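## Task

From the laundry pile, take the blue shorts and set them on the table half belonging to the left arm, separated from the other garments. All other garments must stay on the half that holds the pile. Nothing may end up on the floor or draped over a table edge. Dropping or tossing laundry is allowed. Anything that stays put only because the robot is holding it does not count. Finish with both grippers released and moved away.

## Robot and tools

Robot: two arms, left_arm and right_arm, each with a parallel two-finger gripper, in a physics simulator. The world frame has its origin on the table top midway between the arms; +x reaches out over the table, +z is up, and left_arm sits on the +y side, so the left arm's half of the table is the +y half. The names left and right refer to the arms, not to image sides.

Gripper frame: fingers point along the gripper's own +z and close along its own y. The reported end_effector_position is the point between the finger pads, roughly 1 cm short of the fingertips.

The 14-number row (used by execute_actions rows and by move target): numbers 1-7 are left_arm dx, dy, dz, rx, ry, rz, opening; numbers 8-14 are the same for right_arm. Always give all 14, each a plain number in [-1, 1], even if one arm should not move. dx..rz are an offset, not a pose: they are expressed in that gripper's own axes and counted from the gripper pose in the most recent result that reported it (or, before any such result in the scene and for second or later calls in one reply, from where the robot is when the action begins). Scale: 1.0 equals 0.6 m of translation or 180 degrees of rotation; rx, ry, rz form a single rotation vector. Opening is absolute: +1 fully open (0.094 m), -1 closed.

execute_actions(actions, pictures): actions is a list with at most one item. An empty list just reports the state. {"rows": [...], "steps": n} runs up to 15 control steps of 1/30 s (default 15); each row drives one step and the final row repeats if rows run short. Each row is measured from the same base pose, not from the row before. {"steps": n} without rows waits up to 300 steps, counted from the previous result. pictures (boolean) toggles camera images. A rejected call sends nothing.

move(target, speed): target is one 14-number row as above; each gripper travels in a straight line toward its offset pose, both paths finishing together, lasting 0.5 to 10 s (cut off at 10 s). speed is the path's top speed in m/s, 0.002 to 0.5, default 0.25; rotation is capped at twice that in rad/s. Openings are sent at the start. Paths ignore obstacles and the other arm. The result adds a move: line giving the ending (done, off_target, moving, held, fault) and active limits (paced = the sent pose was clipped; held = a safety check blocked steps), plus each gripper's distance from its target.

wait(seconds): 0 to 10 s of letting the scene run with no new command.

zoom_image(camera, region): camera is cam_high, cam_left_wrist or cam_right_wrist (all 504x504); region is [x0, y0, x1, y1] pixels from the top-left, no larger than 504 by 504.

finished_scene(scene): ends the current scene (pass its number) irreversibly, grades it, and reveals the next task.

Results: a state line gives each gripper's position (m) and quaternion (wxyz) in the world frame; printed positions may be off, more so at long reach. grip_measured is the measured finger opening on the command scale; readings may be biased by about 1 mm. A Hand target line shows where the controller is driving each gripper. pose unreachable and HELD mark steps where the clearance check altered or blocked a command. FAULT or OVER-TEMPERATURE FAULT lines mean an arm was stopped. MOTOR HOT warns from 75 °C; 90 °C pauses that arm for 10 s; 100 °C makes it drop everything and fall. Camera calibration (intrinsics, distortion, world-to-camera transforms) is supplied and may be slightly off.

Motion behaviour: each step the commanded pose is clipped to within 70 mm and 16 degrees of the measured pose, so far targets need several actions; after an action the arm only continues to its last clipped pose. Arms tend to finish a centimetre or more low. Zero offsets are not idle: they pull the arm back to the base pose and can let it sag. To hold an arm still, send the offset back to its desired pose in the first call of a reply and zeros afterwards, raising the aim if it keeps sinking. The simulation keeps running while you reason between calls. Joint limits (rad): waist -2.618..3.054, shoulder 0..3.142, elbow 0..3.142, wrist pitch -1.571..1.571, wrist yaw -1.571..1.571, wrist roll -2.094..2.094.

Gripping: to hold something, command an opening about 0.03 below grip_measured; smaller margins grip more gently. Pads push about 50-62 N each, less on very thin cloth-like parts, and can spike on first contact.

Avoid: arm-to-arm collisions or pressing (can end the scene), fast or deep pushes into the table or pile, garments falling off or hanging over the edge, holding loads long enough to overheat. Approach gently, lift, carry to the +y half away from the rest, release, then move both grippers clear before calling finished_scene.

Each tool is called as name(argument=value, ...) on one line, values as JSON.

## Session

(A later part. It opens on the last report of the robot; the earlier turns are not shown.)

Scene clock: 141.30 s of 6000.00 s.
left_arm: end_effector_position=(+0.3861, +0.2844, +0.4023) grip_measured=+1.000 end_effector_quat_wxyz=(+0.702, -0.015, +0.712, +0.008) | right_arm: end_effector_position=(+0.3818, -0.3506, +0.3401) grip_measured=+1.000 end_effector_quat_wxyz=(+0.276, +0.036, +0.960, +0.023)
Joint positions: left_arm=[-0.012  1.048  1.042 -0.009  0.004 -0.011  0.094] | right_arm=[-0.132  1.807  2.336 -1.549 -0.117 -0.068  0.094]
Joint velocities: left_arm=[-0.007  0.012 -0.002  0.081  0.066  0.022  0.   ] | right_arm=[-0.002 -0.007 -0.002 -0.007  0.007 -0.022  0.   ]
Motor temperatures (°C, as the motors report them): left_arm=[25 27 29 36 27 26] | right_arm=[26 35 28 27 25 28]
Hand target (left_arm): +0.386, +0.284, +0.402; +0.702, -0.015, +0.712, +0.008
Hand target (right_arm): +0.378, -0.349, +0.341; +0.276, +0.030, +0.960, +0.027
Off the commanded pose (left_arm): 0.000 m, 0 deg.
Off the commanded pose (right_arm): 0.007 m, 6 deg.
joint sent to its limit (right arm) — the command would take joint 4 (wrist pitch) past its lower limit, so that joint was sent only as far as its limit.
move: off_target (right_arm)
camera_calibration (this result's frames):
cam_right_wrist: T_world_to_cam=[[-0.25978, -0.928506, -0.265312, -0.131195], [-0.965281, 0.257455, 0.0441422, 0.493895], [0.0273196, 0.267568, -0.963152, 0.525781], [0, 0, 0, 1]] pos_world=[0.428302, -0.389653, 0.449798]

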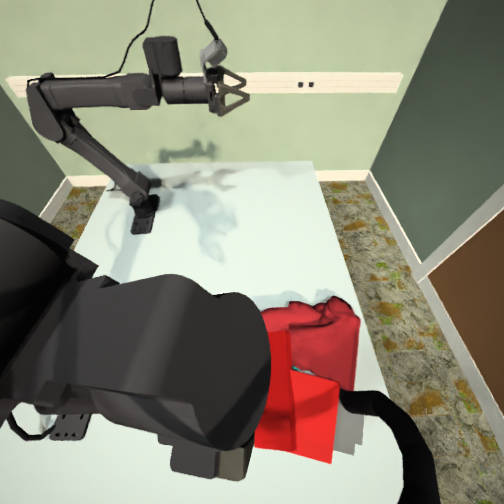

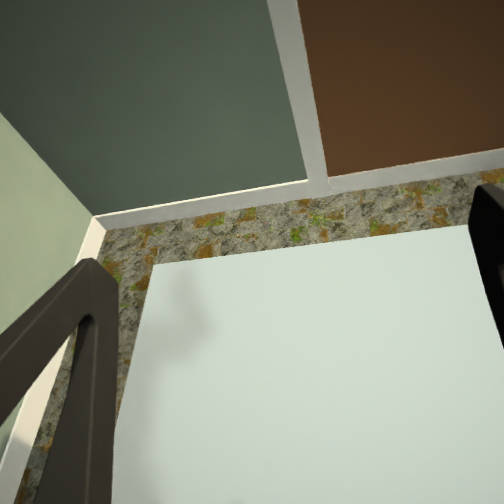

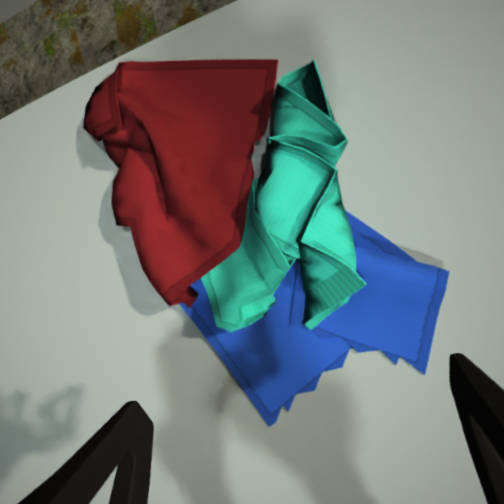

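move(target=[0,0,0,0,0,0,1, 0.3257,-0.1272,0.3185,-0.03,0.178,0,0.49], speed=0.25)

Scene clock: 183.87 s of 6000.00 s.
left_arm: end_effector_position=(+0.3861, +0.2844, +0.4023) grip_measured=+1.000 end_effector_quat_wxyz=(+0.702, -0.015, +0.712, +0.008) | right_arm: end_effector_position=(+0.3067, -0.4013, +0.0677) grip_measured=+0.492 end_effector_quat_wxyz=(-0.007, +0.017, +0.997, +0.081)
Joint positions: left_arm=[-0.012  1.048  1.042 -0.009  0.004 -0.011  0.094] | right_arm=[-0.339  1.882  1.416 -1.177 -0.146 -0.355  0.07 ]
Joint velocities: left_arm=[ 0.002 -0.017  0.007  0.022 -0.066 -0.007  0.   ] | right_arm=[-0.012 -0.012 -0.012  0.066 -0.037  0.007  0.001]
Motor temperatures (°C, as the motors report them): left_arm=[25 27 29 37 27 26] | right_arm=[26 34 27 29 25 28]
Hand target (left_arm): +0.386, +0.284, +0.402; +0.702, -0.015, +0.712, +0.008
Hand target (right_arm): +0.309, -0.406, +0.068; +0.002, +0.015, +0.997, +0.076
Off the commanded pose (left_arm): 0.000 m, 0 deg.
Off the commanded pose (right_arm): 0.009 m, 1 deg.
After step 90, 37.83 s passed at rest.
move: done
camera_calibration (this result's frames):
cam_right_wrist: T_world_to_cam=[[-0.317396, -0.924129, -0.21271, -0.25412], [-0.799354, 0.140048, 0.584312, 0.311975], [-0.51019, 0.355489, -0.783156, 0.467005], [0, 0, 0, 1]] pos_world=[0.406984, -0.444546, 0.129393]

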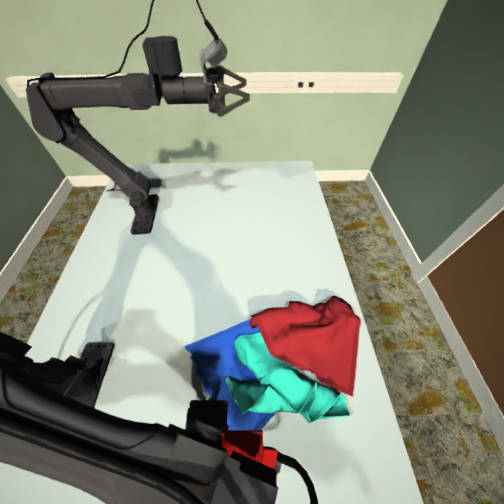

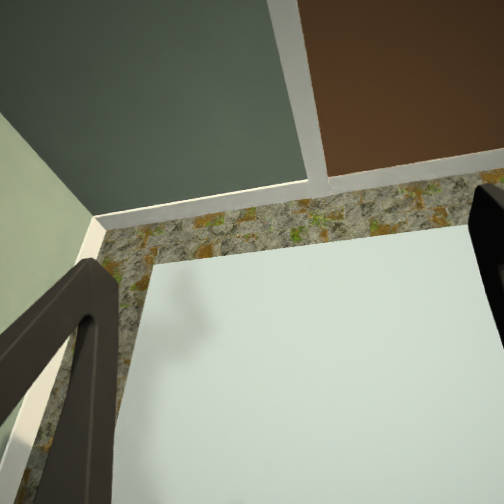

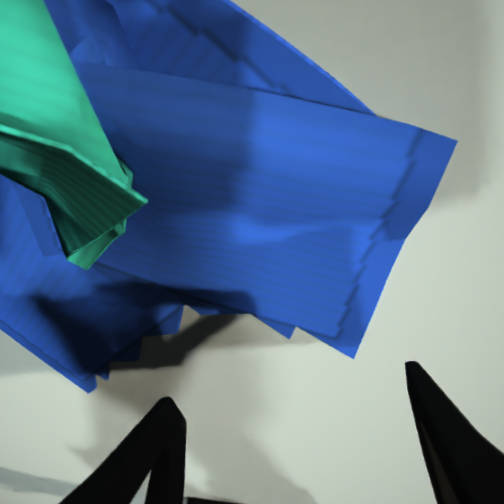

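execute_actions(actions=[{"rows": [[0,0,0,0,0,0,1, 0,0,0.055,0,0,0,0.49]], "steps": 15}])

Scene clock: 195.87 s of 6000.00 s.
left_arm: end_effector_position=(+0.3861, +0.2844, +0.4023) grip_measured=+1.000 end_effector_quat_wxyz=(+0.702, -0.015, +0.712, +0.008) | right_arm: end_effector_position=(+0.3010, -0.3974, +0.0364) grip_measured=+0.492 end_effector_quat_wxyz=(-0.014, +0.019, +0.996, +0.083)
Joint positions: left_arm=[-0.012  1.048  1.042 -0.009  0.004 -0.011  0.094] | right_arm=[-0.334  1.904  1.315 -1.068 -0.146 -0.346  0.07 ]
Joint velocities: left_arm=[-0.012  0.027 -0.007  0.037 -0.007 -0.007  0.   ] | right_arm=[ 0.017 -0.012  0.002 -0.022 -0.007 -0.081 -0.   ]
Motor temperatures (°C, as the motors report them): left_arm=[25 27 29 37 27 26] | right_arm=[26 34 27 28 25 28]
Hand target (left_arm): +0.386, +0.284, +0.402; +0.702, -0.015, +0.712, +0.008
Hand target (right_arm): +0.306, -0.396, +0.035; -0.007, +0.017, +0.997, +0.081
Off the commanded pose (left_arm): 0.000 m, 0 deg.
Off the commanded pose (right_arm): 0.006 m, 1 deg.
Steps of this call (steps 1 to 90: nothing new was sent; then 8.50 s passed at rest; steps 91 to 105: all 15 steps of this action). Readings (end_effector_position):
91: left_arm (+0.3861, +0.2844, +0.4023) | right_arm (+0.3073, -0.4015, +0.0646)
92: left_arm (+0.3861, +0.2844, +0.4023) | right_arm (+0.3069, -0.4013, +0.0601)
94: left_arm (+0.3861, +0.2844, +0.4023) | right_arm (+0.3004, -0.3987, +0.0482)
98: left_arm (+0.3861, +0.2844, +0.4023) | right_arm (+0.2955, -0.3956, +0.0370)
105: the state above
camera_calibration (this result's frames):
cam_right_wrist: T_world_to_cam=[[-0.323891, -0.921859, -0.212769, -0.256126], [-0.790285, 0.13998, 0.596537, 0.321882], [-0.520139, 0.361361, -0.773869, 0.443167], [0, 0, 0, 1]] pos_world=[0.40193, -0.441313, 0.0964431]

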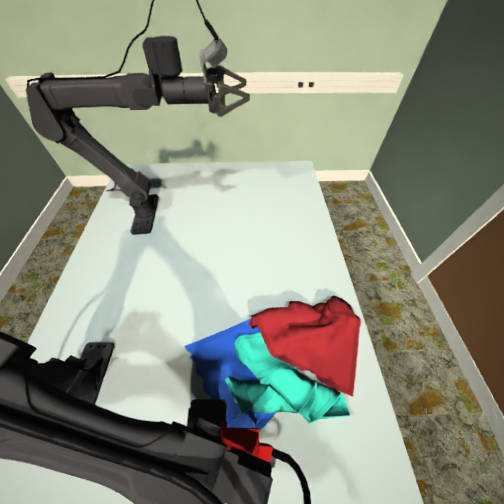

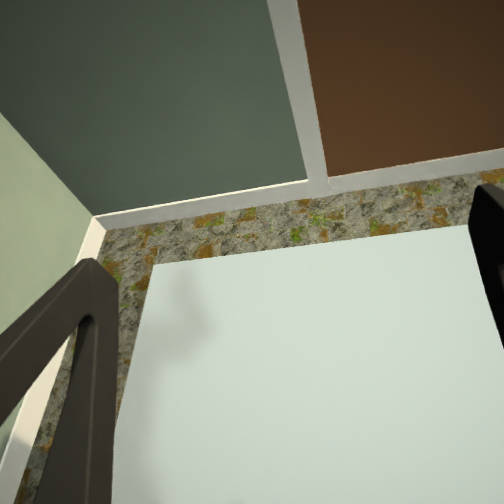

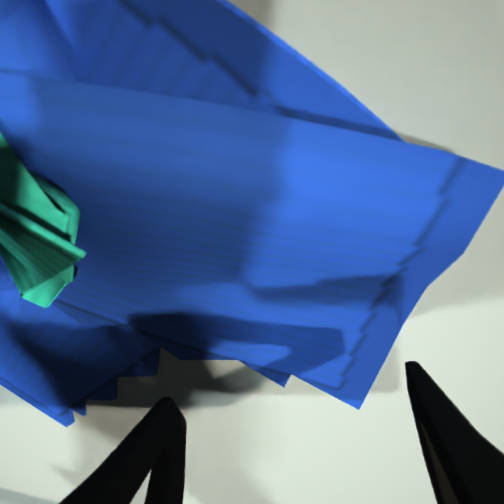

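execute_actions(actions=[{"rows": [[0,0,0,0,0,0,1, -0.0167,-0.025,0,0,0,0,0.49],[0,0,0,0,0,0,1, -0.0167,-0.025,0,0,0,0,0.49],[0,0,0,0,0,0,1, -0.0167,-0.025,0,0,0,0,0.49],[0,0,0,0,0,0,1, -0.0167,-0.025,0,0,0,0,0.49],[0,0,0,0,0,0,1, -0.0167,-0.025,0,0,0,0,0.49],[0,0,0,0,0,0,1, -0.0167,-0.025,0.033,0,0,0,0.49]], "steps": 15}])

Scene clock: 209.20 s of 6000.00 s.
left_arm: end_effector_position=(+0.3861, +0.2844, +0.4023) grip_measured=+1.000 end_effector_quat_wxyz=(+0.702, -0.015, +0.712, +0.008) | right_arm: end_effector_position=(+0.3081, -0.4084, +0.0186) grip_measured=+0.492 end_effector_quat_wxyz=(-0.016, +0.023, +0.996, +0.085)
Joint positions: left_arm=[-0.012  1.048  1.042 -0.009  0.004 -0.011  0.094] | right_arm=[-0.357  1.971  1.333 -1.026 -0.146 -0.361  0.07 ]
Joint velocities: left_arm=[ 0.012 -0.012 -0.007 -0.022  0.007  0.007  0.   ] | right_arm=[ 0.007 -0.007 -0.007 -0.007 -0.037 -0.022 -0.001]
Motor temperatures (°C, as the motors report them): left_arm=[25 27 29 37 27 26] | right_arm=[26 34 27 27 25 28]
Hand target (left_arm): +0.386, +0.284, +0.402; +0.702, -0.015, +0.712, +0.008
Hand target (right_arm): +0.309, -0.409, +0.014; -0.015, +0.019, +0.996, +0.083
Off the commanded pose (left_arm): 0.000 m, 0 deg.
Off the commanded pose (right_arm): 0.005 m, 1 deg.
Steps of this call (steps 1 to 90: nothing new was sent; then 9.83 s passed at rest; steps 91 to 105: all 15 steps of this action). Readings (end_effector_position):
91: left_arm (+0.3861, +0.2844, +0.4023) | right_arm (+0.3021, -0.3985, +0.0362)
92: left_arm (+0.3861, +0.2844, +0.4023) | right_arm (+0.3034, -0.4002, +0.0358)
94: left_arm (+0.3861, +0.2844, +0.4023) | right_arm (+0.3059, -0.4049, +0.0335)
98: left_arm (+0.3861, +0.2844, +0.4023) | right_arm (+0.3072, -0.4080, +0.0258)
105: the state above
camera_calibration (this result's frames):
cam_right_wrist: T_world_to_cam=[[-0.332083, -0.918756, -0.213564, -0.26396], [-0.786278, 0.144561, 0.600723, 0.340187], [-0.521045, 0.36741, -0.770404, 0.43978], [0, 0, 0, 1]] pos_world=[0.40897, -0.453273, 0.0780781]

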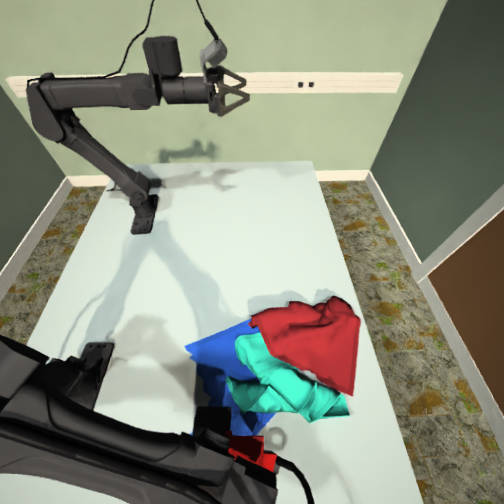

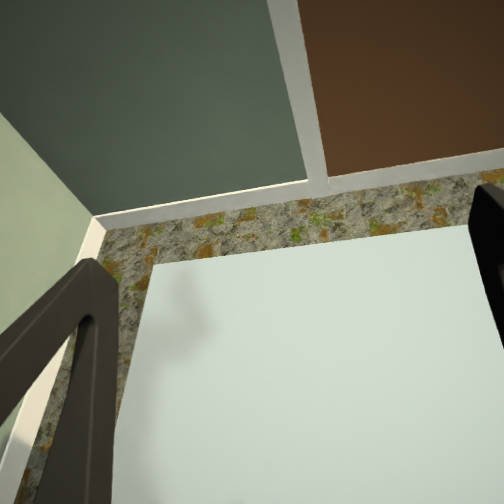

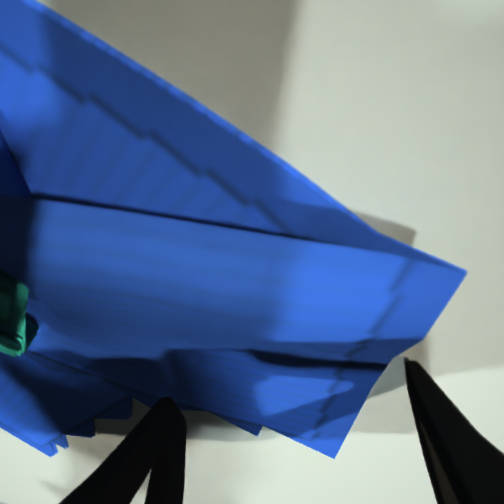

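execute_actions(actions=[{"rows": [[0,0,0,0,0,0,1, 0,0,0.008,0,0,0,0.4],[0,0,0,0,0,0,1, 0,0,0.008,0,0,0,0.3],[0,0,0,0,0,0,1, 0,0,0.008,0,0,0,0.2],[0,0,0,0,0,0,1, 0,0,0.008,0,0,0,0.1],[0,0,0,0,0,0,1, 0,0,0.008,0,0,0,0.0],[0,0,0,0,0,0,1, 0,0,0.008,0,0,0,-0.1],[0,0,0,0,0,0,1, 0,0,0.008,0,0,0,-0.2],[0,0,0,0,0,0,1, 0,0,0.008,0,0,0,-0.3],[0,0,0,0,0,0,1, 0,0,0.008,0,0,0,-0.4],[0,0,0,0,0,0,1, 0,0,0.008,0,0,0,-0.5],[0,0,0,0,0,0,1, 0,0,0.008,0,0,0,-0.6],[0,0,0,0,0,0,1, 0,0,0.008,0,0,0,-0.7],[0,0,0,0,0,0,1, 0,0,0.008,0,0,0,-0.8],[0,0,0,0,0,0,1, 0,0,0.008,0,0,0,-0.9],[0,0,0,0,0,0,1, 0,0,0.008,0,0,0,-1]], "steps": 15}], pictures=false)

execute_actions(actions=[{"rows": [[0,0,0,0,0,0,1, 0,0,0,0,0,0,-1]], "steps": 10}])

Scene clock: 225.37 s of 6000.00 s.
left_arm: end_effector_position=(+0.3861, +0.2844, +0.4023) grip_measured=+1.000 end_effector_quat_wxyz=(+0.702, -0.015, +0.712, +0.008) | right_arm: end_effector_position=(+0.3096, -0.4090, +0.0185) grip_measured=-0.944 end_effector_quat_wxyz=(-0.013, +0.023, +0.996, +0.084)
Joint positions: left_arm=[-0.012  1.048  1.042 -0.009  0.004 -0.011  0.094] | right_arm=[-0.357  1.971  1.333 -1.02  -0.146 -0.361  0.003]
Joint velocities: left_arm=[-0.002  0.007 -0.002  0.037  0.051 -0.022  0.   ] | right_arm=[ 0.007  0.012  0.012 -0.037 -0.007 -0.022 -0.103]
Motor temperatures (°C, as the motors report them): left_arm=[25 27 29 37 27 26] | right_arm=[26 34 27 27 25 28]
Hand target (left_arm): +0.386, +0.284, +0.402; +0.702, -0.015, +0.712, +0.008
Hand target (right_arm): +0.308, -0.408, +0.014; -0.016, +0.023, +0.996, +0.085
Off the commanded pose (left_arm): 0.000 m, 0 deg.
Off the commanded pose (right_arm): 0.005 m, 0 deg.
Steps of this call (steps 1 to 90: nothing new was sent; then 12.67 s passed at rest; steps 91 to 105: all 15 steps of this action). Readings (end_effector_position):
91: left_arm (+0.3861, +0.2844, +0.4023) | right_arm (+0.3096, -0.4090, +0.0185)
92: left_arm (+0.3861, +0.2844, +0.4023) | right_arm (+0.3096, -0.4090, +0.0185)
94: left_arm (+0.3861, +0.2844, +0.4023) | right_arm (+0.3096, -0.4090, +0.0185)
98: left_arm (+0.3861, +0.2844, +0.4023) | right_arm (+0.3096, -0.4090, +0.0185)
105: the state above

Scene clock: 225.70 s of 6000.00 s.
left_arm: end_effector_position=(+0.3861, +0.2844, +0.4023) grip_measured=+1.000 end_effector_quat_wxyz=(+0.702, -0.015, +0.712, +0.008) | right_arm: end_effector_position=(+0.3096, -0.4090, +0.0185) grip_measured=-0.995 end_effector_quat_wxyz=(-0.013, +0.023, +0.996, +0.084)
Joint positions: left_arm=[-0.012  1.048  1.042 -0.009  0.004 -0.011  0.094] | right_arm=[-0.357  1.971  1.333 -1.02  -0.146 -0.361  0.   ]
Joint velocities: left_arm=[-0.007  0.022  0.002  0.022 -0.022  0.007  0.   ] | right_arm=[-0.012 -0.027  0.022 -0.037  0.037  0.022 -0.   ]
Motor temperatures (°C, as the motors report them): left_arm=[25 27 29 37 27 26] | right_arm=[26 34 27 27 25 28]
Hand target (left_arm): +0.386, +0.284, +0.402; +0.702, -0.015, +0.712, +0.008
Hand target (right_arm): +0.310, -0.409, +0.018; -0.013, +0.023, +0.996, +0.084
Off the commanded pose (left_arm): 0.000 m, 0 deg.
Off the commanded pose (right_arm): 0.000 m, 0 deg.
Steps of this call (steps 1 to 10: all 10 steps of this action). Readings (end_effector_position):
1: left_arm (+0.3861, +0.2844, +0.4023) | right_arm (+0.3096, -0.4090, +0.0185)
2: left_arm (+0.3861, +0.2844, +0.4023) | right_arm (+0.3096, -0.4090, +0.0185)
4: left_arm (+0.3861, +0.2844, +0.4023) | right_arm (+0.3096, -0.4090, +0.0185)
8: left_arm (+0.3861, +0.2844, +0.4023) | right_arm (+0.3096, -0.4090, +0.0185)
10: the state above
camera_calibration (this result's frames):
cam_right_wrist: T_world_to_cam=[[-0.330734, -0.919327, -0.213196, -0.264741], [-0.790059, 0.146164, 0.595351, 0.343521], [-0.516161, 0.36534, -0.774664, 0.438433], [0, 0, 0, 1]] pos_world=[0.410145, -0.453771, 0.0786815]

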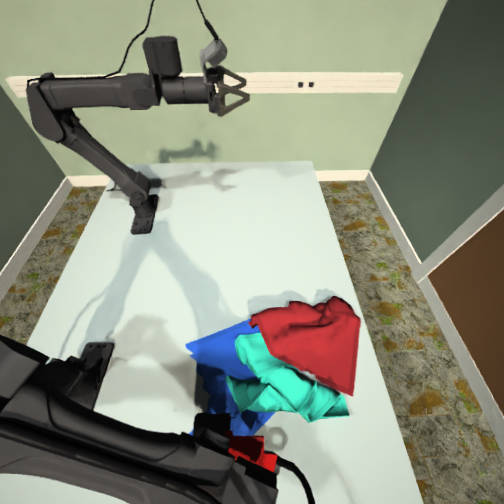

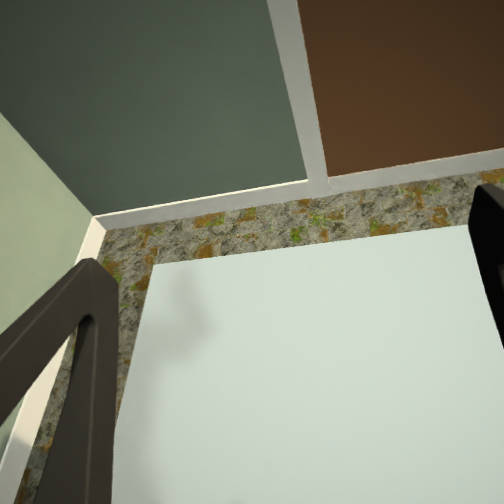

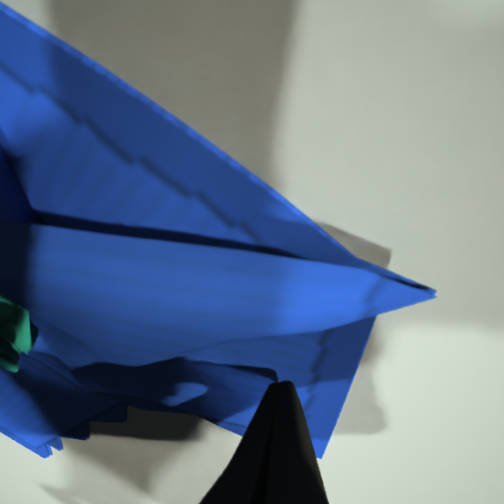

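execute_actions(actions=[{"rows": [[0,0,0,0,0,0,1, 0,0,-0.03,0,0,0,0.2]], "steps": 12}])

Scene clock: 232.30 s of 6000.00 s.
left_arm: end_effector_position=(+0.3861, +0.2844, +0.4023) grip_measured=+1.000 end_effector_quat_wxyz=(+0.702, -0.015, +0.712, +0.008) | right_arm: end_effector_position=(+0.3050, -0.4071, +0.0250) grip_measured=+0.199 end_effector_quat_wxyz=(-0.027, +0.024, +0.995, +0.089)
Joint positions: left_arm=[-0.012  1.048  1.042 -0.009  0.004 -0.011  0.094] | right_arm=[-0.357  1.971  1.358 -1.074 -0.146 -0.361  0.056]
Joint velocities: left_arm=[-0.002 -0.017  0.002  0.037  0.007  0.081  0.   ] | right_arm=[-0.002  0.002  0.012 -0.095 -0.081 -0.037 -0.   ]
Motor temperatures (°C, as the motors report them): left_arm=[25 27 29 37 27 26] | right_arm=[26 34 27 27 25 28]
Hand target (left_arm): +0.386, +0.284, +0.402; +0.702, -0.015, +0.712, +0.008
Hand target (right_arm): +0.310, -0.412, +0.036; -0.013, +0.023, +0.996, +0.083
Off the commanded pose (left_arm): 0.000 m, 0 deg.
Off the commanded pose (right_arm): 0.013 m, 2 deg.
Steps of this call (steps 1 to 110: nothing new was sent; then 2.53 s passed at rest; steps 111 to 122: all 12 steps of this action). Readings (end_effector_position):
111: left_arm (+0.3861, +0.2844, +0.4023) | right_arm (+0.3091, -0.4088, +0.0194)
112: left_arm (+0.3861, +0.2844, +0.4023) | right_arm (+0.3082, -0.4084, +0.0206)
114: left_arm (+0.3861, +0.2844, +0.4023) | right_arm (+0.3079, -0.4083, +0.0231)
118: left_arm (+0.3861, +0.2844, +0.4023) | right_arm (+0.3069, -0.4079, +0.0248)
122: the state above
camera_calibration (this result's frames):
cam_right_wrist: T_world_to_cam=[[-0.336595, -0.916842, -0.214717, -0.260238], [-0.773432, 0.139116, 0.618425, 0.327219], [-0.537128, 0.374228, -0.755941, 0.449988], [0, 0, 0, 1]] pos_world=[0.407188, -0.452517, 0.0819263]

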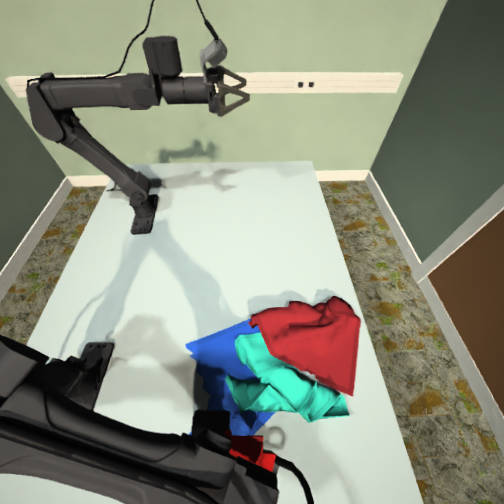

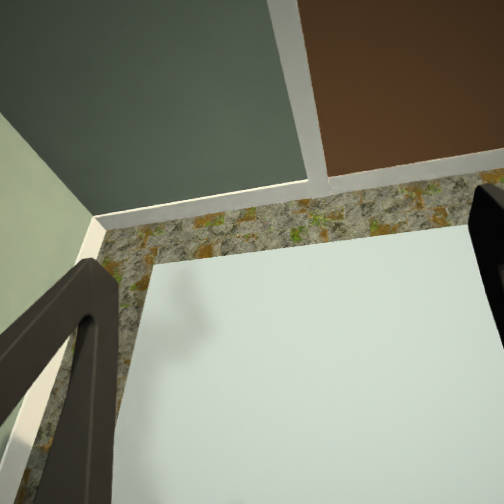

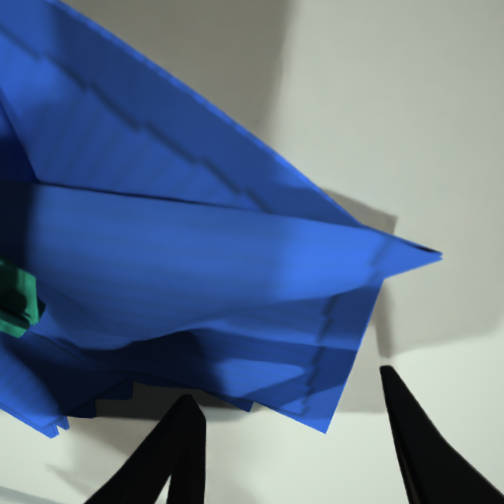

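execute_actions(actions=[{"rows": [[0,0,0,0,0,0,1, 0,0,0.02,0,0,0,0.2],[0,0,0,0,0,0,1, 0,0,0.02,0,0,0,0.2],[0,0,0,0,0,0,1, 0,0,0.02,0,0,0,0.2],[0,0,0,0,0,0,1, 0,0,0.02,0,0,0,0.2],[0,0,0,0,0,0,1, 0,0,0.02,0,0,0,0.2],[0,0,0,0,0,0,1, 0,0,0.02,0,0,0,0.0],[0,0,0,0,0,0,1, 0,0,0.02,0,0,0,-0.15],[0,0,0,0,0,0,1, 0,0,0.02,0,0,0,-0.3],[0,0,0,0,0,0,1, 0,0,0.02,0,0,0,-0.45],[0,0,0,0,0,0,1, 0,0,0.02,0,0,0,-0.6],[0,0,0,0,0,0,1, 0,0,0.02,0,0,0,-0.75],[0,0,0,0,0,0,1, 0,0,0.02,0,0,0,-0.9],[0,0,0,0,0,0,1, 0,0,0.02,0,0,0,-1]], "steps": 15}], pictures=false)

execute_actions(actions=[{"rows": [[0,0,0,0,0,0,1, 0,0,0,0,0,0,-1]], "steps": 10}])

Scene clock: 244.63 s of 6000.00 s.
left_arm: end_effector_position=(+0.3861, +0.2844, +0.4023) grip_measured=+1.000 end_effector_quat_wxyz=(+0.702, -0.015, +0.712, +0.008) | right_arm: end_effector_position=(+0.3043, -0.4068, +0.0192) grip_measured=-0.991 end_effector_quat_wxyz=(-0.024, +0.024, +0.996, +0.088)
Joint positions: left_arm=[-0.012  1.048  1.042 -0.009  0.004 -0.011  0.094] | right_arm=[-0.357  1.971  1.334 -1.044 -0.146 -0.361  0.   ]
Joint velocities: left_arm=[ 0.012 -0.007  0.012 -0.095 -0.037  0.007  0.   ] | right_arm=[-0.012 -0.012 -0.027  0.037  0.022 -0.022 -0.007]
Motor temperatures (°C, as the motors report them): left_arm=[25 27 29 37 27 26] | right_arm=[26 35 28 27 25 28]
Hand target (left_arm): +0.386, +0.284, +0.402; +0.702, -0.015, +0.712, +0.008
Hand target (right_arm): +0.304, -0.405, +0.013; -0.027, +0.024, +0.995, +0.089
Off the commanded pose (left_arm): 0.000 m, 0 deg.
Off the commanded pose (right_arm): 0.006 m, 0 deg.
Steps of this call (steps 1 to 90: nothing new was sent; then 8.83 s passed at rest; steps 91 to 105: all 15 steps of this action). Readings (end_effector_position):
91: left_arm (+0.3861, +0.2844, +0.4023) | right_arm (+0.3041, -0.4067, +0.0244)
92: left_arm (+0.3861, +0.2844, +0.4023) | right_arm (+0.3043, -0.4068, +0.0233)
94: left_arm (+0.3861, +0.2844, +0.4023) | right_arm (+0.3030, -0.4062, +0.0207)
98: left_arm (+0.3861, +0.2844, +0.4023) | right_arm (+0.3027, -0.4061, +0.0195)
105: the state above

Scene clock: 244.97 s of 6000.00 s.
left_arm: end_effector_position=(+0.3861, +0.2844, +0.4023) grip_measured=+1.000 end_effector_quat_wxyz=(+0.702, -0.015, +0.712, +0.008) | right_arm: end_effector_position=(+0.3043, -0.4068, +0.0192) grip_measured=-0.995 end_effector_quat_wxyz=(-0.024, +0.024, +0.996, +0.088)
Joint positions: left_arm=[-0.012  1.048  1.042 -0.009  0.004 -0.011  0.094] | right_arm=[-0.357  1.971  1.334 -1.044 -0.146 -0.361  0.   ]
Joint velocities: left_arm=[ 0.007  0.017 -0.012  0.051 -0.022 -0.022  0.   ] | right_arm=[-0.007 -0.017 -0.002 -0.022  0.081  0.037 -0.001]
Motor temperatures (°C, as the motors report them): left_arm=[25 27 29 37 27 26] | right_arm=[26 35 28 27 25 28]
Hand target (left_arm): +0.386, +0.284, +0.402; +0.702, -0.015, +0.712, +0.008
Hand target (right_arm): +0.304, -0.407, +0.019; -0.024, +0.024, +0.996, +0.088
Off the commanded pose (left_arm): 0.000 m, 0 deg.
Off the commanded pose (right_arm): 0.000 m, 0 deg.
Steps of this call (steps 1 to 10: all 10 steps of this action). Readings (end_effector_position):
1: left_arm (+0.3861, +0.2844, +0.4023) | right_arm (+0.3043, -0.4068, +0.0192)
2: left_arm (+0.3861, +0.2844, +0.4023) | right_arm (+0.3043, -0.4068, +0.0192)
4: left_arm (+0.3861, +0.2844, +0.4023) | right_arm (+0.3043, -0.4068, +0.0192)
8: left_arm (+0.3861, +0.2844, +0.4023) | right_arm (+0.3043, -0.4068, +0.0192)
10: the state above
camera_calibration (this result's frames):
cam_right_wrist: T_world_to_cam=[[-0.33539, -0.917354, -0.214421, -0.262025], [-0.776894, 0.140583, 0.613736, 0.331944], [-0.532869, 0.372423, -0.759837, 0.443157], [0, 0, 0, 1]] pos_world=[0.406149, -0.452077, 0.0768174]

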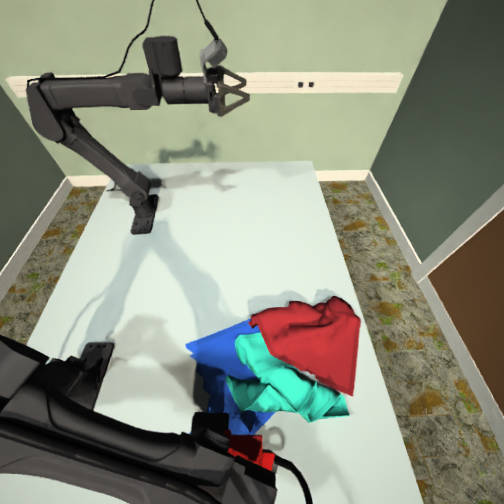

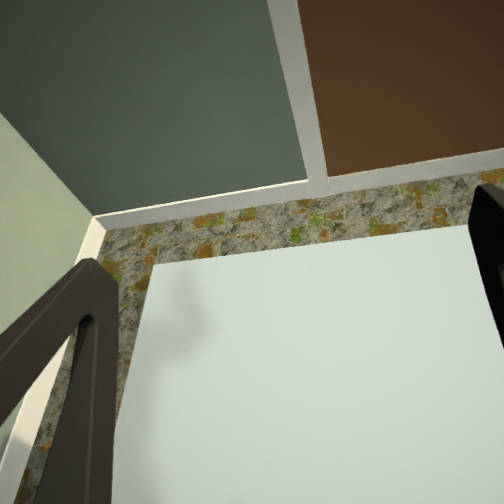

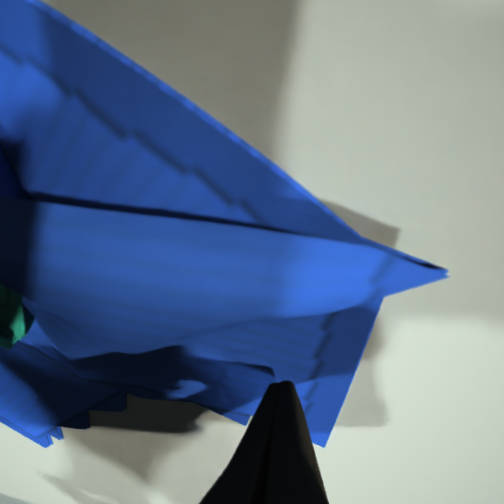

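execute_actions(actions=[{"rows": [[0,0,0,0,0,0,1, -0.013,-0.03,-0.069,0,0,0,-1],[0,0,0,0,0,0,1, -0.013,-0.06,-0.069,0,0,0,-1],[0,0,0,0,0,0,1, -0.013,-0.103,-0.069,0,0,0,-1]], "steps": 15}], pictures=false)

execute_actions(actions=[{"rows": [[0,0,0,0,0,0,1, 0,0,0.06,0,0,0,-1]], "steps": 15}])

Scene clock: 259.87 s of 6000.00 s.
left_arm: end_effector_position=(+0.3861, +0.2844, +0.4023) grip_measured=+1.000 end_effector_quat_wxyz=(+0.702, -0.015, +0.712, +0.008) | right_arm: end_effector_position=(+0.3091, -0.4796, +0.0462) grip_measured=-0.995 end_effector_quat_wxyz=(-0.018, +0.036, +0.996, +0.082)
Joint positions: left_arm=[-0.012  1.048  1.042 -0.009  0.004 -0.011  0.094] | right_arm=[-0.525  2.068  1.592 -1.211 -0.123 -0.504  0.   ]
Joint velocities: left_arm=[-0.007  0.002  0.007 -0.007  0.022  0.037  0.   ] | right_arm=[ 0.037  0.051 -0.002 -0.125 -0.022 -0.037 -0.001]
Motor temperatures (°C, as the motors report them): left_arm=[25 27 29 37 27 26] | right_arm=[26 35 28 26 25 28]
Hand target (left_arm): +0.386, +0.284, +0.402; +0.702, -0.015, +0.712, +0.008
Hand target (right_arm): +0.310, -0.476, +0.048; -0.024, +0.024, +0.996, +0.086
Off the commanded pose (left_arm): 0.000 m, 0 deg.
Off the commanded pose (right_arm): 0.005 m, 2 deg.
Steps of this call (steps 1 to 90: nothing new was sent; then 11.40 s passed at rest; steps 91 to 105: all 15 steps of this action). Readings (end_effector_position):
91: left_arm (+0.3861, +0.2844, +0.4023) | right_arm (+0.3038, -0.4078, +0.0225)
92: left_arm (+0.3861, +0.2844, +0.4023) | right_arm (+0.3045, -0.4120, +0.0276)
94: left_arm (+0.3861, +0.2844, +0.4023) | right_arm (+0.3137, -0.4361, +0.0398)
98: left_arm (+0.3861, +0.2844, +0.4023) | right_arm (+0.3187, -0.4852, +0.0526)
105: the state above

Scene clock: 260.37 s of 6000.00 s.
left_arm: end_effector_position=(+0.3861, +0.2844, +0.4023) grip_measured=+1.000 end_effector_quat_wxyz=(+0.702, -0.015, +0.712, +0.008) | right_arm: end_effector_position=(+0.3000, -0.4728, +0.0115) grip_measured=-0.995 end_effector_quat_wxyz=(-0.030, +0.039, +0.995, +0.089)
Joint positions: left_arm=[-0.012  1.048  1.042 -0.009  0.004 -0.011  0.094] | right_arm=[-0.523  2.092  1.481 -1.103 -0.123 -0.498  0.   ]
Joint velocities: left_arm=[-0.007 -0.007 -0.012  0.007 -0.022  0.007  0.   ] | right_arm=[-0.002 -0.007 -0.017  0.037 -0.037 -0.022 -0.001]
Motor temperatures (°C, as the motors report them): left_arm=[25 27 29 37 27 26] | right_arm=[26 35 28 26 25 28]
Hand target (left_arm): +0.386, +0.284, +0.402; +0.702, -0.015, +0.712, +0.008
Hand target (right_arm): +0.307, -0.473, +0.011; -0.019, +0.036, +0.996, +0.083
Off the commanded pose (left_arm): 0.000 m, 0 deg.
Off the commanded pose (right_arm): 0.008 m, 2 deg.
Steps of this call (steps 1 to 15: all 15 steps of this action). Readings (end_effector_position):
1: left_arm (+0.3861, +0.2844, +0.4023) | right_arm (+0.3087, -0.4789, +0.0424)
2: left_arm (+0.3861, +0.2844, +0.4023) | right_arm (+0.3081, -0.4781, +0.0375)
4: left_arm (+0.3861, +0.2844, +0.4023) | right_arm (+0.3015, -0.4738, +0.0248)
8: left_arm (+0.3861, +0.2844, +0.4023) | right_arm (+0.2964, -0.4705, +0.0122)
15: the state above
camera_calibration (this result's frames):
cam_right_wrist: T_world_to_cam=[[-0.365345, -0.906708, -0.210721, -0.311707], [-0.762728, 0.161812, 0.626149, 0.348197], [-0.533637, 0.389483, -0.750689, 0.46774], [0, 0, 0, 1]] pos_world=[0.401302, -0.521147, 0.0674211]

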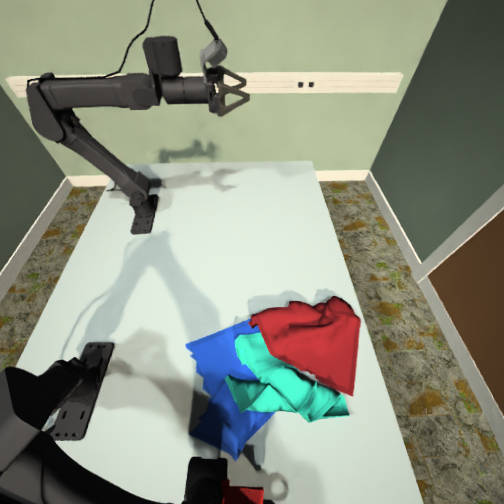

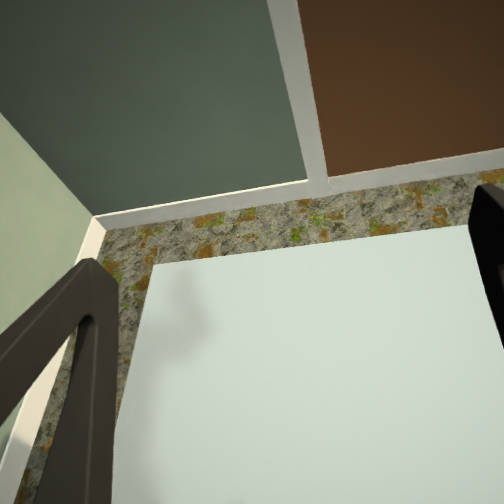

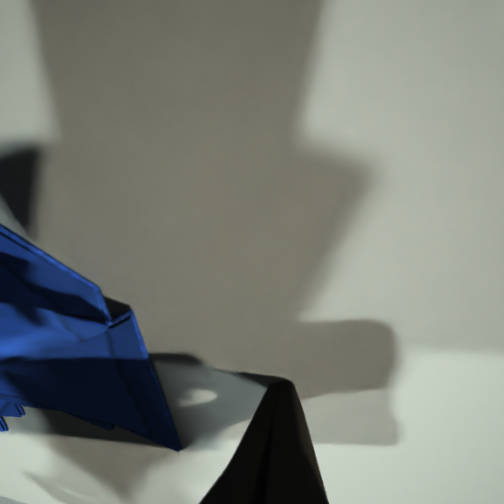

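execute_actions(actions=[{"rows": [[0,0,0,0,0,0,1, 0,0.01,0.005,0,0,0,-1],[0,0,0,0,0,0,1, 0,0.02,0.007,0,0,0,-1],[0,0,0,0,0,0,1, 0,0.03,0.009,0,0,0,-1],[0,0,0,0,0,0,1, 0,0.04,0.011,0,0,0,-1],[0,0,0,0,0,0,1, 0,0.05,0.013,0,0,0,-1],[0,0,0,0,0,0,1, 0,0.06,0.015,0,0,0,-1],[0,0,0,0,0,0,1, 0,0.07,0.017,0,0,0,-1],[0,0,0,0,0,0,1, 0,0.08,0.019,0,0,0,-1],[0,0,0,0,0,0,1, 0,0.09,0.021,0,0,0,-1],[0,0,0,0,0,0,1, 0,0.10,0.023,0,0,0,-1],[0,0,0,0,0,0,1, 0,0.11,0.025,0,0,0,-1],[0,0,0,0,0,0,1, 0,0.12,0.027,0,0,0,-1],[0,0,0,0,0,0,1, 0,0.13,0.029,0,0,0,-1],[0,0,0,0,0,0,1, 0,0.14,0.031,0,0,0,-1],[0,0,0,0,0,0,1, 0,0.15,0.033,0,0,0,-1]], "steps": 15}])

Scene clock: 271.20 s of 6000.00 s.
left_arm: end_effector_position=(+0.3861, +0.2844, +0.4023) grip_measured=+1.000 end_effector_quat_wxyz=(+0.702, -0.015, +0.712, +0.008) | right_arm: end_effector_position=(+0.3030, -0.4001, +0.0111) grip_measured=-0.995 end_effector_quat_wxyz=(-0.042, +0.021, +0.995, +0.082)
Joint positions: left_arm=[-0.012  1.048  1.042 -0.009  0.004 -0.011  0.094] | right_arm=[-0.328  1.997  1.334 -1.046 -0.125 -0.339  0.   ]
Joint velocities: left_arm=[ 0.007 -0.007 -0.012  0.037 -0.007  0.022  0.   ] | right_arm=[ 0.442 -0.173 -0.281  0.198  0.022  0.491 -0.001]
Motor temperatures (°C, as the motors report them): left_arm=[25 27 29 37 27 26] | right_arm=[26 35 28 26 25 28]
Hand target (left_arm): +0.386, +0.284, +0.402; +0.702, -0.015, +0.712, +0.008
Hand target (right_arm): +0.306, -0.380, +0.009; -0.033, +0.037, +0.994, +0.094
Off the commanded pose (left_arm): 0.000 m, 0 deg.
Off the commanded pose (right_arm): 0.020 m, 3 deg.
Steps of this call (steps 1 to 90: nothing new was sent; then 7.33 s passed at rest; steps 91 to 105: all 15 steps of this action). Readings (end_effector_position):
91: left_arm (+0.3861, +0.2844, +0.4023) | right_arm (+0.3001, -0.4727, +0.0115)
92: left_arm (+0.3861, +0.2844, +0.4023) | right_arm (+0.2999, -0.4721, +0.0110)
94: left_arm (+0.3861, +0.2844, +0.4023) | right_arm (+0.3000, -0.4688, +0.0111)
98: left_arm (+0.3861, +0.2844, +0.4023) | right_arm (+0.3000, -0.4464, +0.0110)
105: the state above
camera_calibration (this result's frames):
cam_right_wrist: T_world_to_cam=[[-0.334931, -0.922222, -0.193203, -0.260453], [-0.755207, 0.140126, 0.640333, 0.327942], [-0.563457, 0.360375, -0.743402, 0.438009], [0, 0, 0, 1]] pos_world=[0.40723, -0.443997, 0.0653043]

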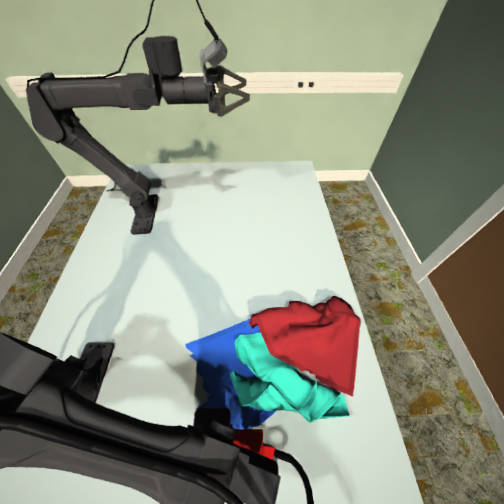

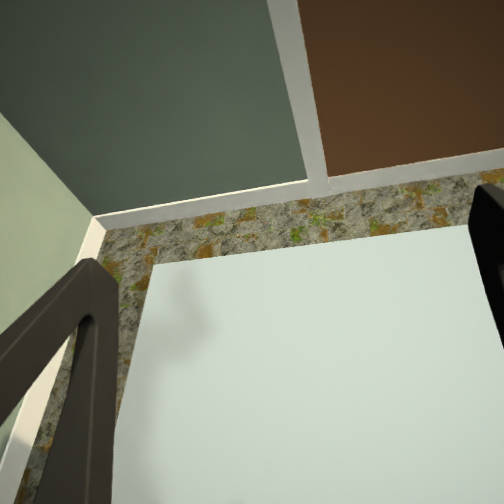

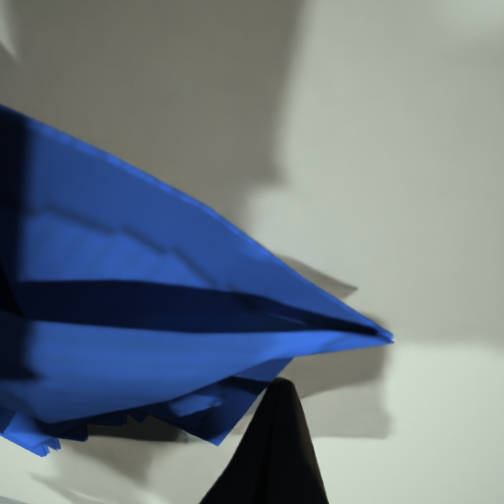

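execute_actions(actions=[{"rows": [[0,0,0,0,0,0,1, 0,0.01,-0.07,0.03,0,0.1,-1],[0,0,0,0,0,0,1, 0,0.01,-0.07,0.05,0,0.3,-1],[0,0,0,0,0,0,1, 0,0.01,-0.07,0.05,0,0.5,0.3]], "steps": 15}], pictures=false)

execute_actions(actions=[{"rows": [[0,0,0,0,0,0,1, 0,0,0,0,0,0,0.3]], "steps": 10}])

Scene clock: 284.97 s of 6000.00 s.
left_arm: end_effector_position=(+0.3861, +0.2844, +0.4023) grip_measured=+1.000 end_effector_quat_wxyz=(+0.702, -0.015, +0.712, +0.008) | right_arm: end_effector_position=(+0.3045, -0.3974, +0.0453) grip_measured=+0.299 end_effector_quat_wxyz=(-0.071, +0.370, +0.925, +0.048)
Joint positions: left_arm=[-0.012  1.048  1.042 -0.009  0.004 -0.011  0.094] | right_arm=[-0.305  1.955  1.422 -1.176 -0.1    0.404  0.061]
Joint velocities: left_arm=[ 0.002 -0.012 -0.002  0.051 -0.007 -0.051  0.   ] | right_arm=[-0.002 -0.002  0.056 -0.198  0.081  1.37  -0.001]
Motor temperatures (°C, as the motors report them): left_arm=[25 27 29 38 27 26] | right_arm=[26 35 27 26 25 28]
Hand target (left_arm): +0.386, +0.284, +0.402; +0.702, -0.015, +0.712, +0.008
Hand target (right_arm): +0.307, -0.401, +0.053; -0.071, +0.462, +0.883, +0.031
Off the commanded pose (left_arm): 0.000 m, 0 deg.
Off the commanded pose (right_arm): 0.009 m, 49 deg; orientation clipped at the last step of the last action.
Steps of this call (steps 1 to 90: nothing new was sent; then 10.27 s passed at rest; steps 91 to 105: all 15 steps of this action). Readings (end_effector_position):
91: left_arm (+0.3861, +0.2844, +0.4023) | right_arm (+0.3040, -0.3861, +0.0137)
92: left_arm (+0.3861, +0.2844, +0.4023) | right_arm (+0.3027, -0.3872, +0.0177)
94: left_arm (+0.3861, +0.2844, +0.4023) | right_arm (+0.3060, -0.3910, +0.0291)
98: left_arm (+0.3861, +0.2844, +0.4023) | right_arm (+0.3124, -0.3981, +0.0429)
105: the state above

Scene clock: 285.30 s of 6000.00 s.
left_arm: end_effector_position=(+0.3861, +0.2844, +0.4023) grip_measured=+1.000 end_effector_quat_wxyz=(+0.702, -0.015, +0.712, +0.008) | right_arm: end_effector_position=(+0.3042, -0.3974, +0.0456) grip_measured=+0.299 end_effector_quat_wxyz=(-0.071, +0.373, +0.924, +0.047)
Joint positions: left_arm=[-0.012  1.048  1.042 -0.009  0.004 -0.011  0.094] | right_arm=[-0.305  1.955  1.423 -1.178 -0.099  0.412  0.061]
Joint velocities: left_arm=[-0.002  0.002  0.002  0.007 -0.007 -0.007  0.   ] | right_arm=[ 0.002  0.002  0.002  0.051  0.081 -0.066  0.   ]
Motor temperatures (°C, as the motors report them): left_arm=[25 27 29 38 27 26] | right_arm=[26 35 27 26 25 28]
Hand target (left_arm): +0.386, +0.284, +0.402; +0.702, -0.015, +0.712, +0.008
Hand target (right_arm): +0.305, -0.397, +0.045; -0.070, +0.370, +0.925, +0.048
Off the commanded pose (left_arm): 0.000 m, 0 deg.
Off the commanded pose (right_arm): 0.000 m, 0 deg.
Steps of this call (steps 1 to 10: all 10 steps of this action). Readings (end_effector_position):
1: left_arm (+0.3861, +0.2844, +0.4023) | right_arm (+0.3042, -0.3974, +0.0456)
2: left_arm (+0.3861, +0.2844, +0.4023) | right_arm (+0.3042, -0.3974, +0.0456)
4: left_arm (+0.3861, +0.2844, +0.4023) | right_arm (+0.3042, -0.3974, +0.0456)
8: left_arm (+0.3861, +0.2844, +0.4023) | right_arm (+0.3042, -0.3974, +0.0456)
10: the state above
camera_calibration (this result's frames):
cam_right_wrist: T_world_to_cam=[[-0.874345, -0.482884, -0.0484186, 0.0812558], [-0.382982, 0.625275, 0.679967, 0.384183], [-0.298071, 0.613069, -0.731642, 0.482535], [0, 0, 0, 1]] pos_world=[0.36201, -0.496811, 0.095745]

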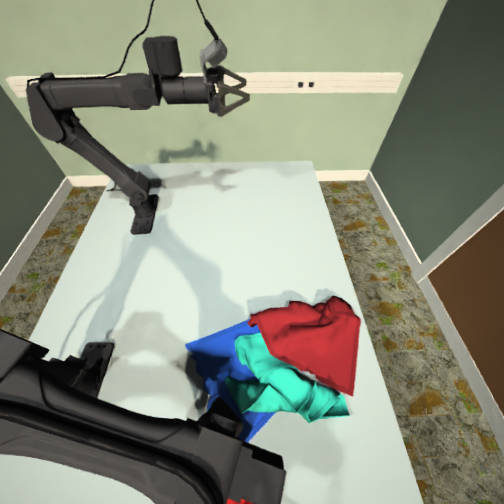

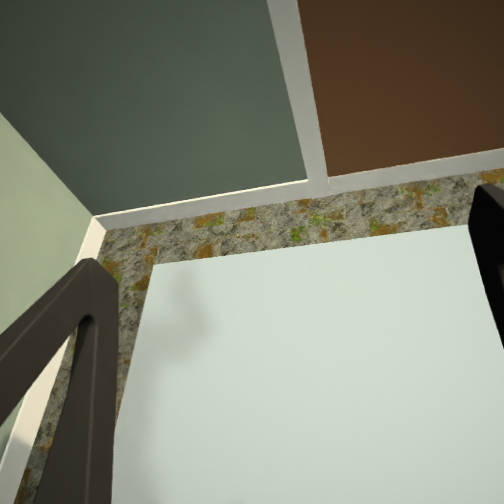

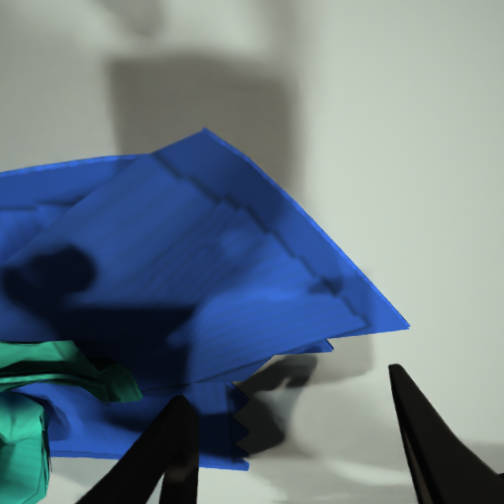

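move(target=[0,0,0,0,0,0,1, -0.108,0.278,-0.07,0,0,0,1], speed=0.25)

Scene clock: 319.30 s of 6000.00 s.
left_arm: end_effector_position=(+0.3861, +0.2844, +0.4023) grip_measured=+1.000 end_effector_quat_wxyz=(+0.702, -0.015, +0.712, +0.008) | right_arm: end_effector_position=(+0.4689, -0.3271, +0.0765) grip_measured=+1.000 end_effector_quat_wxyz=(-0.025, +0.373, +0.925, +0.062)
Joint positions: left_arm=[-0.012  1.048  1.042 -0.009  0.004 -0.011  0.094] | right_arm=[-0.057  2.512  2.467 -1.54  -0.134  0.663  0.094]
Joint velocities: left_arm=[-0.017  0.007  0.002 -0.051 -0.022 -0.139  0.   ] | right_arm=[-0.002  0.002  0.027  0.081  0.081 -0.051  0.   ]
Motor temperatures (°C, as the motors report them): left_arm=[25 27 29 38 27 26] | right_arm=[26 35 28 26 25 28]
Hand target (left_arm): +0.386, +0.284, +0.402; +0.702, -0.015, +0.712, +0.008
Hand target (right_arm): +0.470, -0.327, +0.078; -0.025, +0.377, +0.924, +0.065
Off the commanded pose (left_arm): 0.000 m, 0 deg.
Off the commanded pose (right_arm): 0.006 m, 6 deg.
joint sent to its limit (right arm) — the command would take joint 4 (wrist pitch) past its lower limit, so that joint was sent only as far as its limit.
After step 90, 29.60 s passed at rest.
move: off_target (right_arm)
camera_calibration (this result's frames):
cam_right_wrist: T_world_to_cam=[[-0.867776, -0.479774, -0.12954, 0.264808], [-0.444086, 0.631654, 0.635453, 0.416405], [-0.22305, 0.608958, -0.761196, 0.476878], [0, 0, 0, 1]] pos_world=[0.521081, -0.426374, 0.132695]

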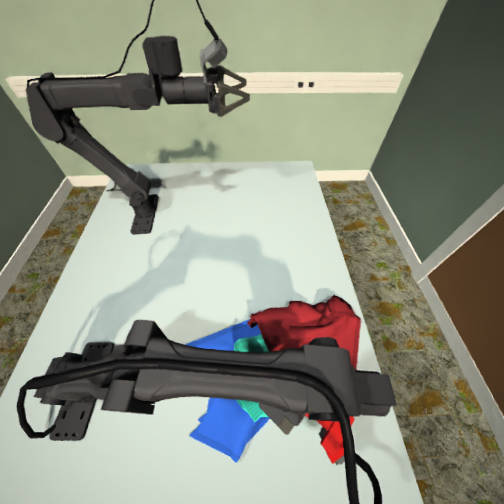

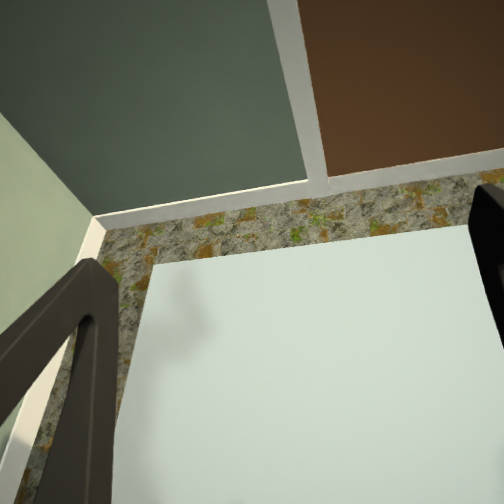

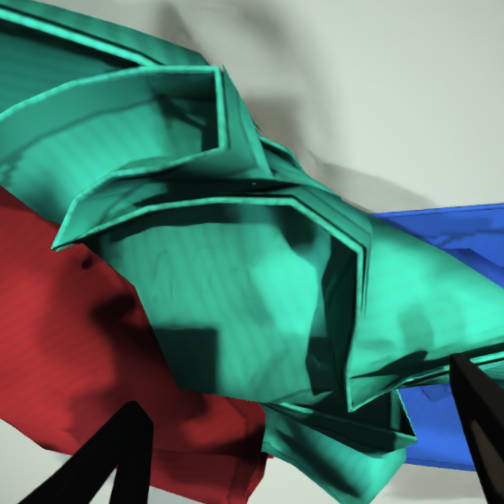

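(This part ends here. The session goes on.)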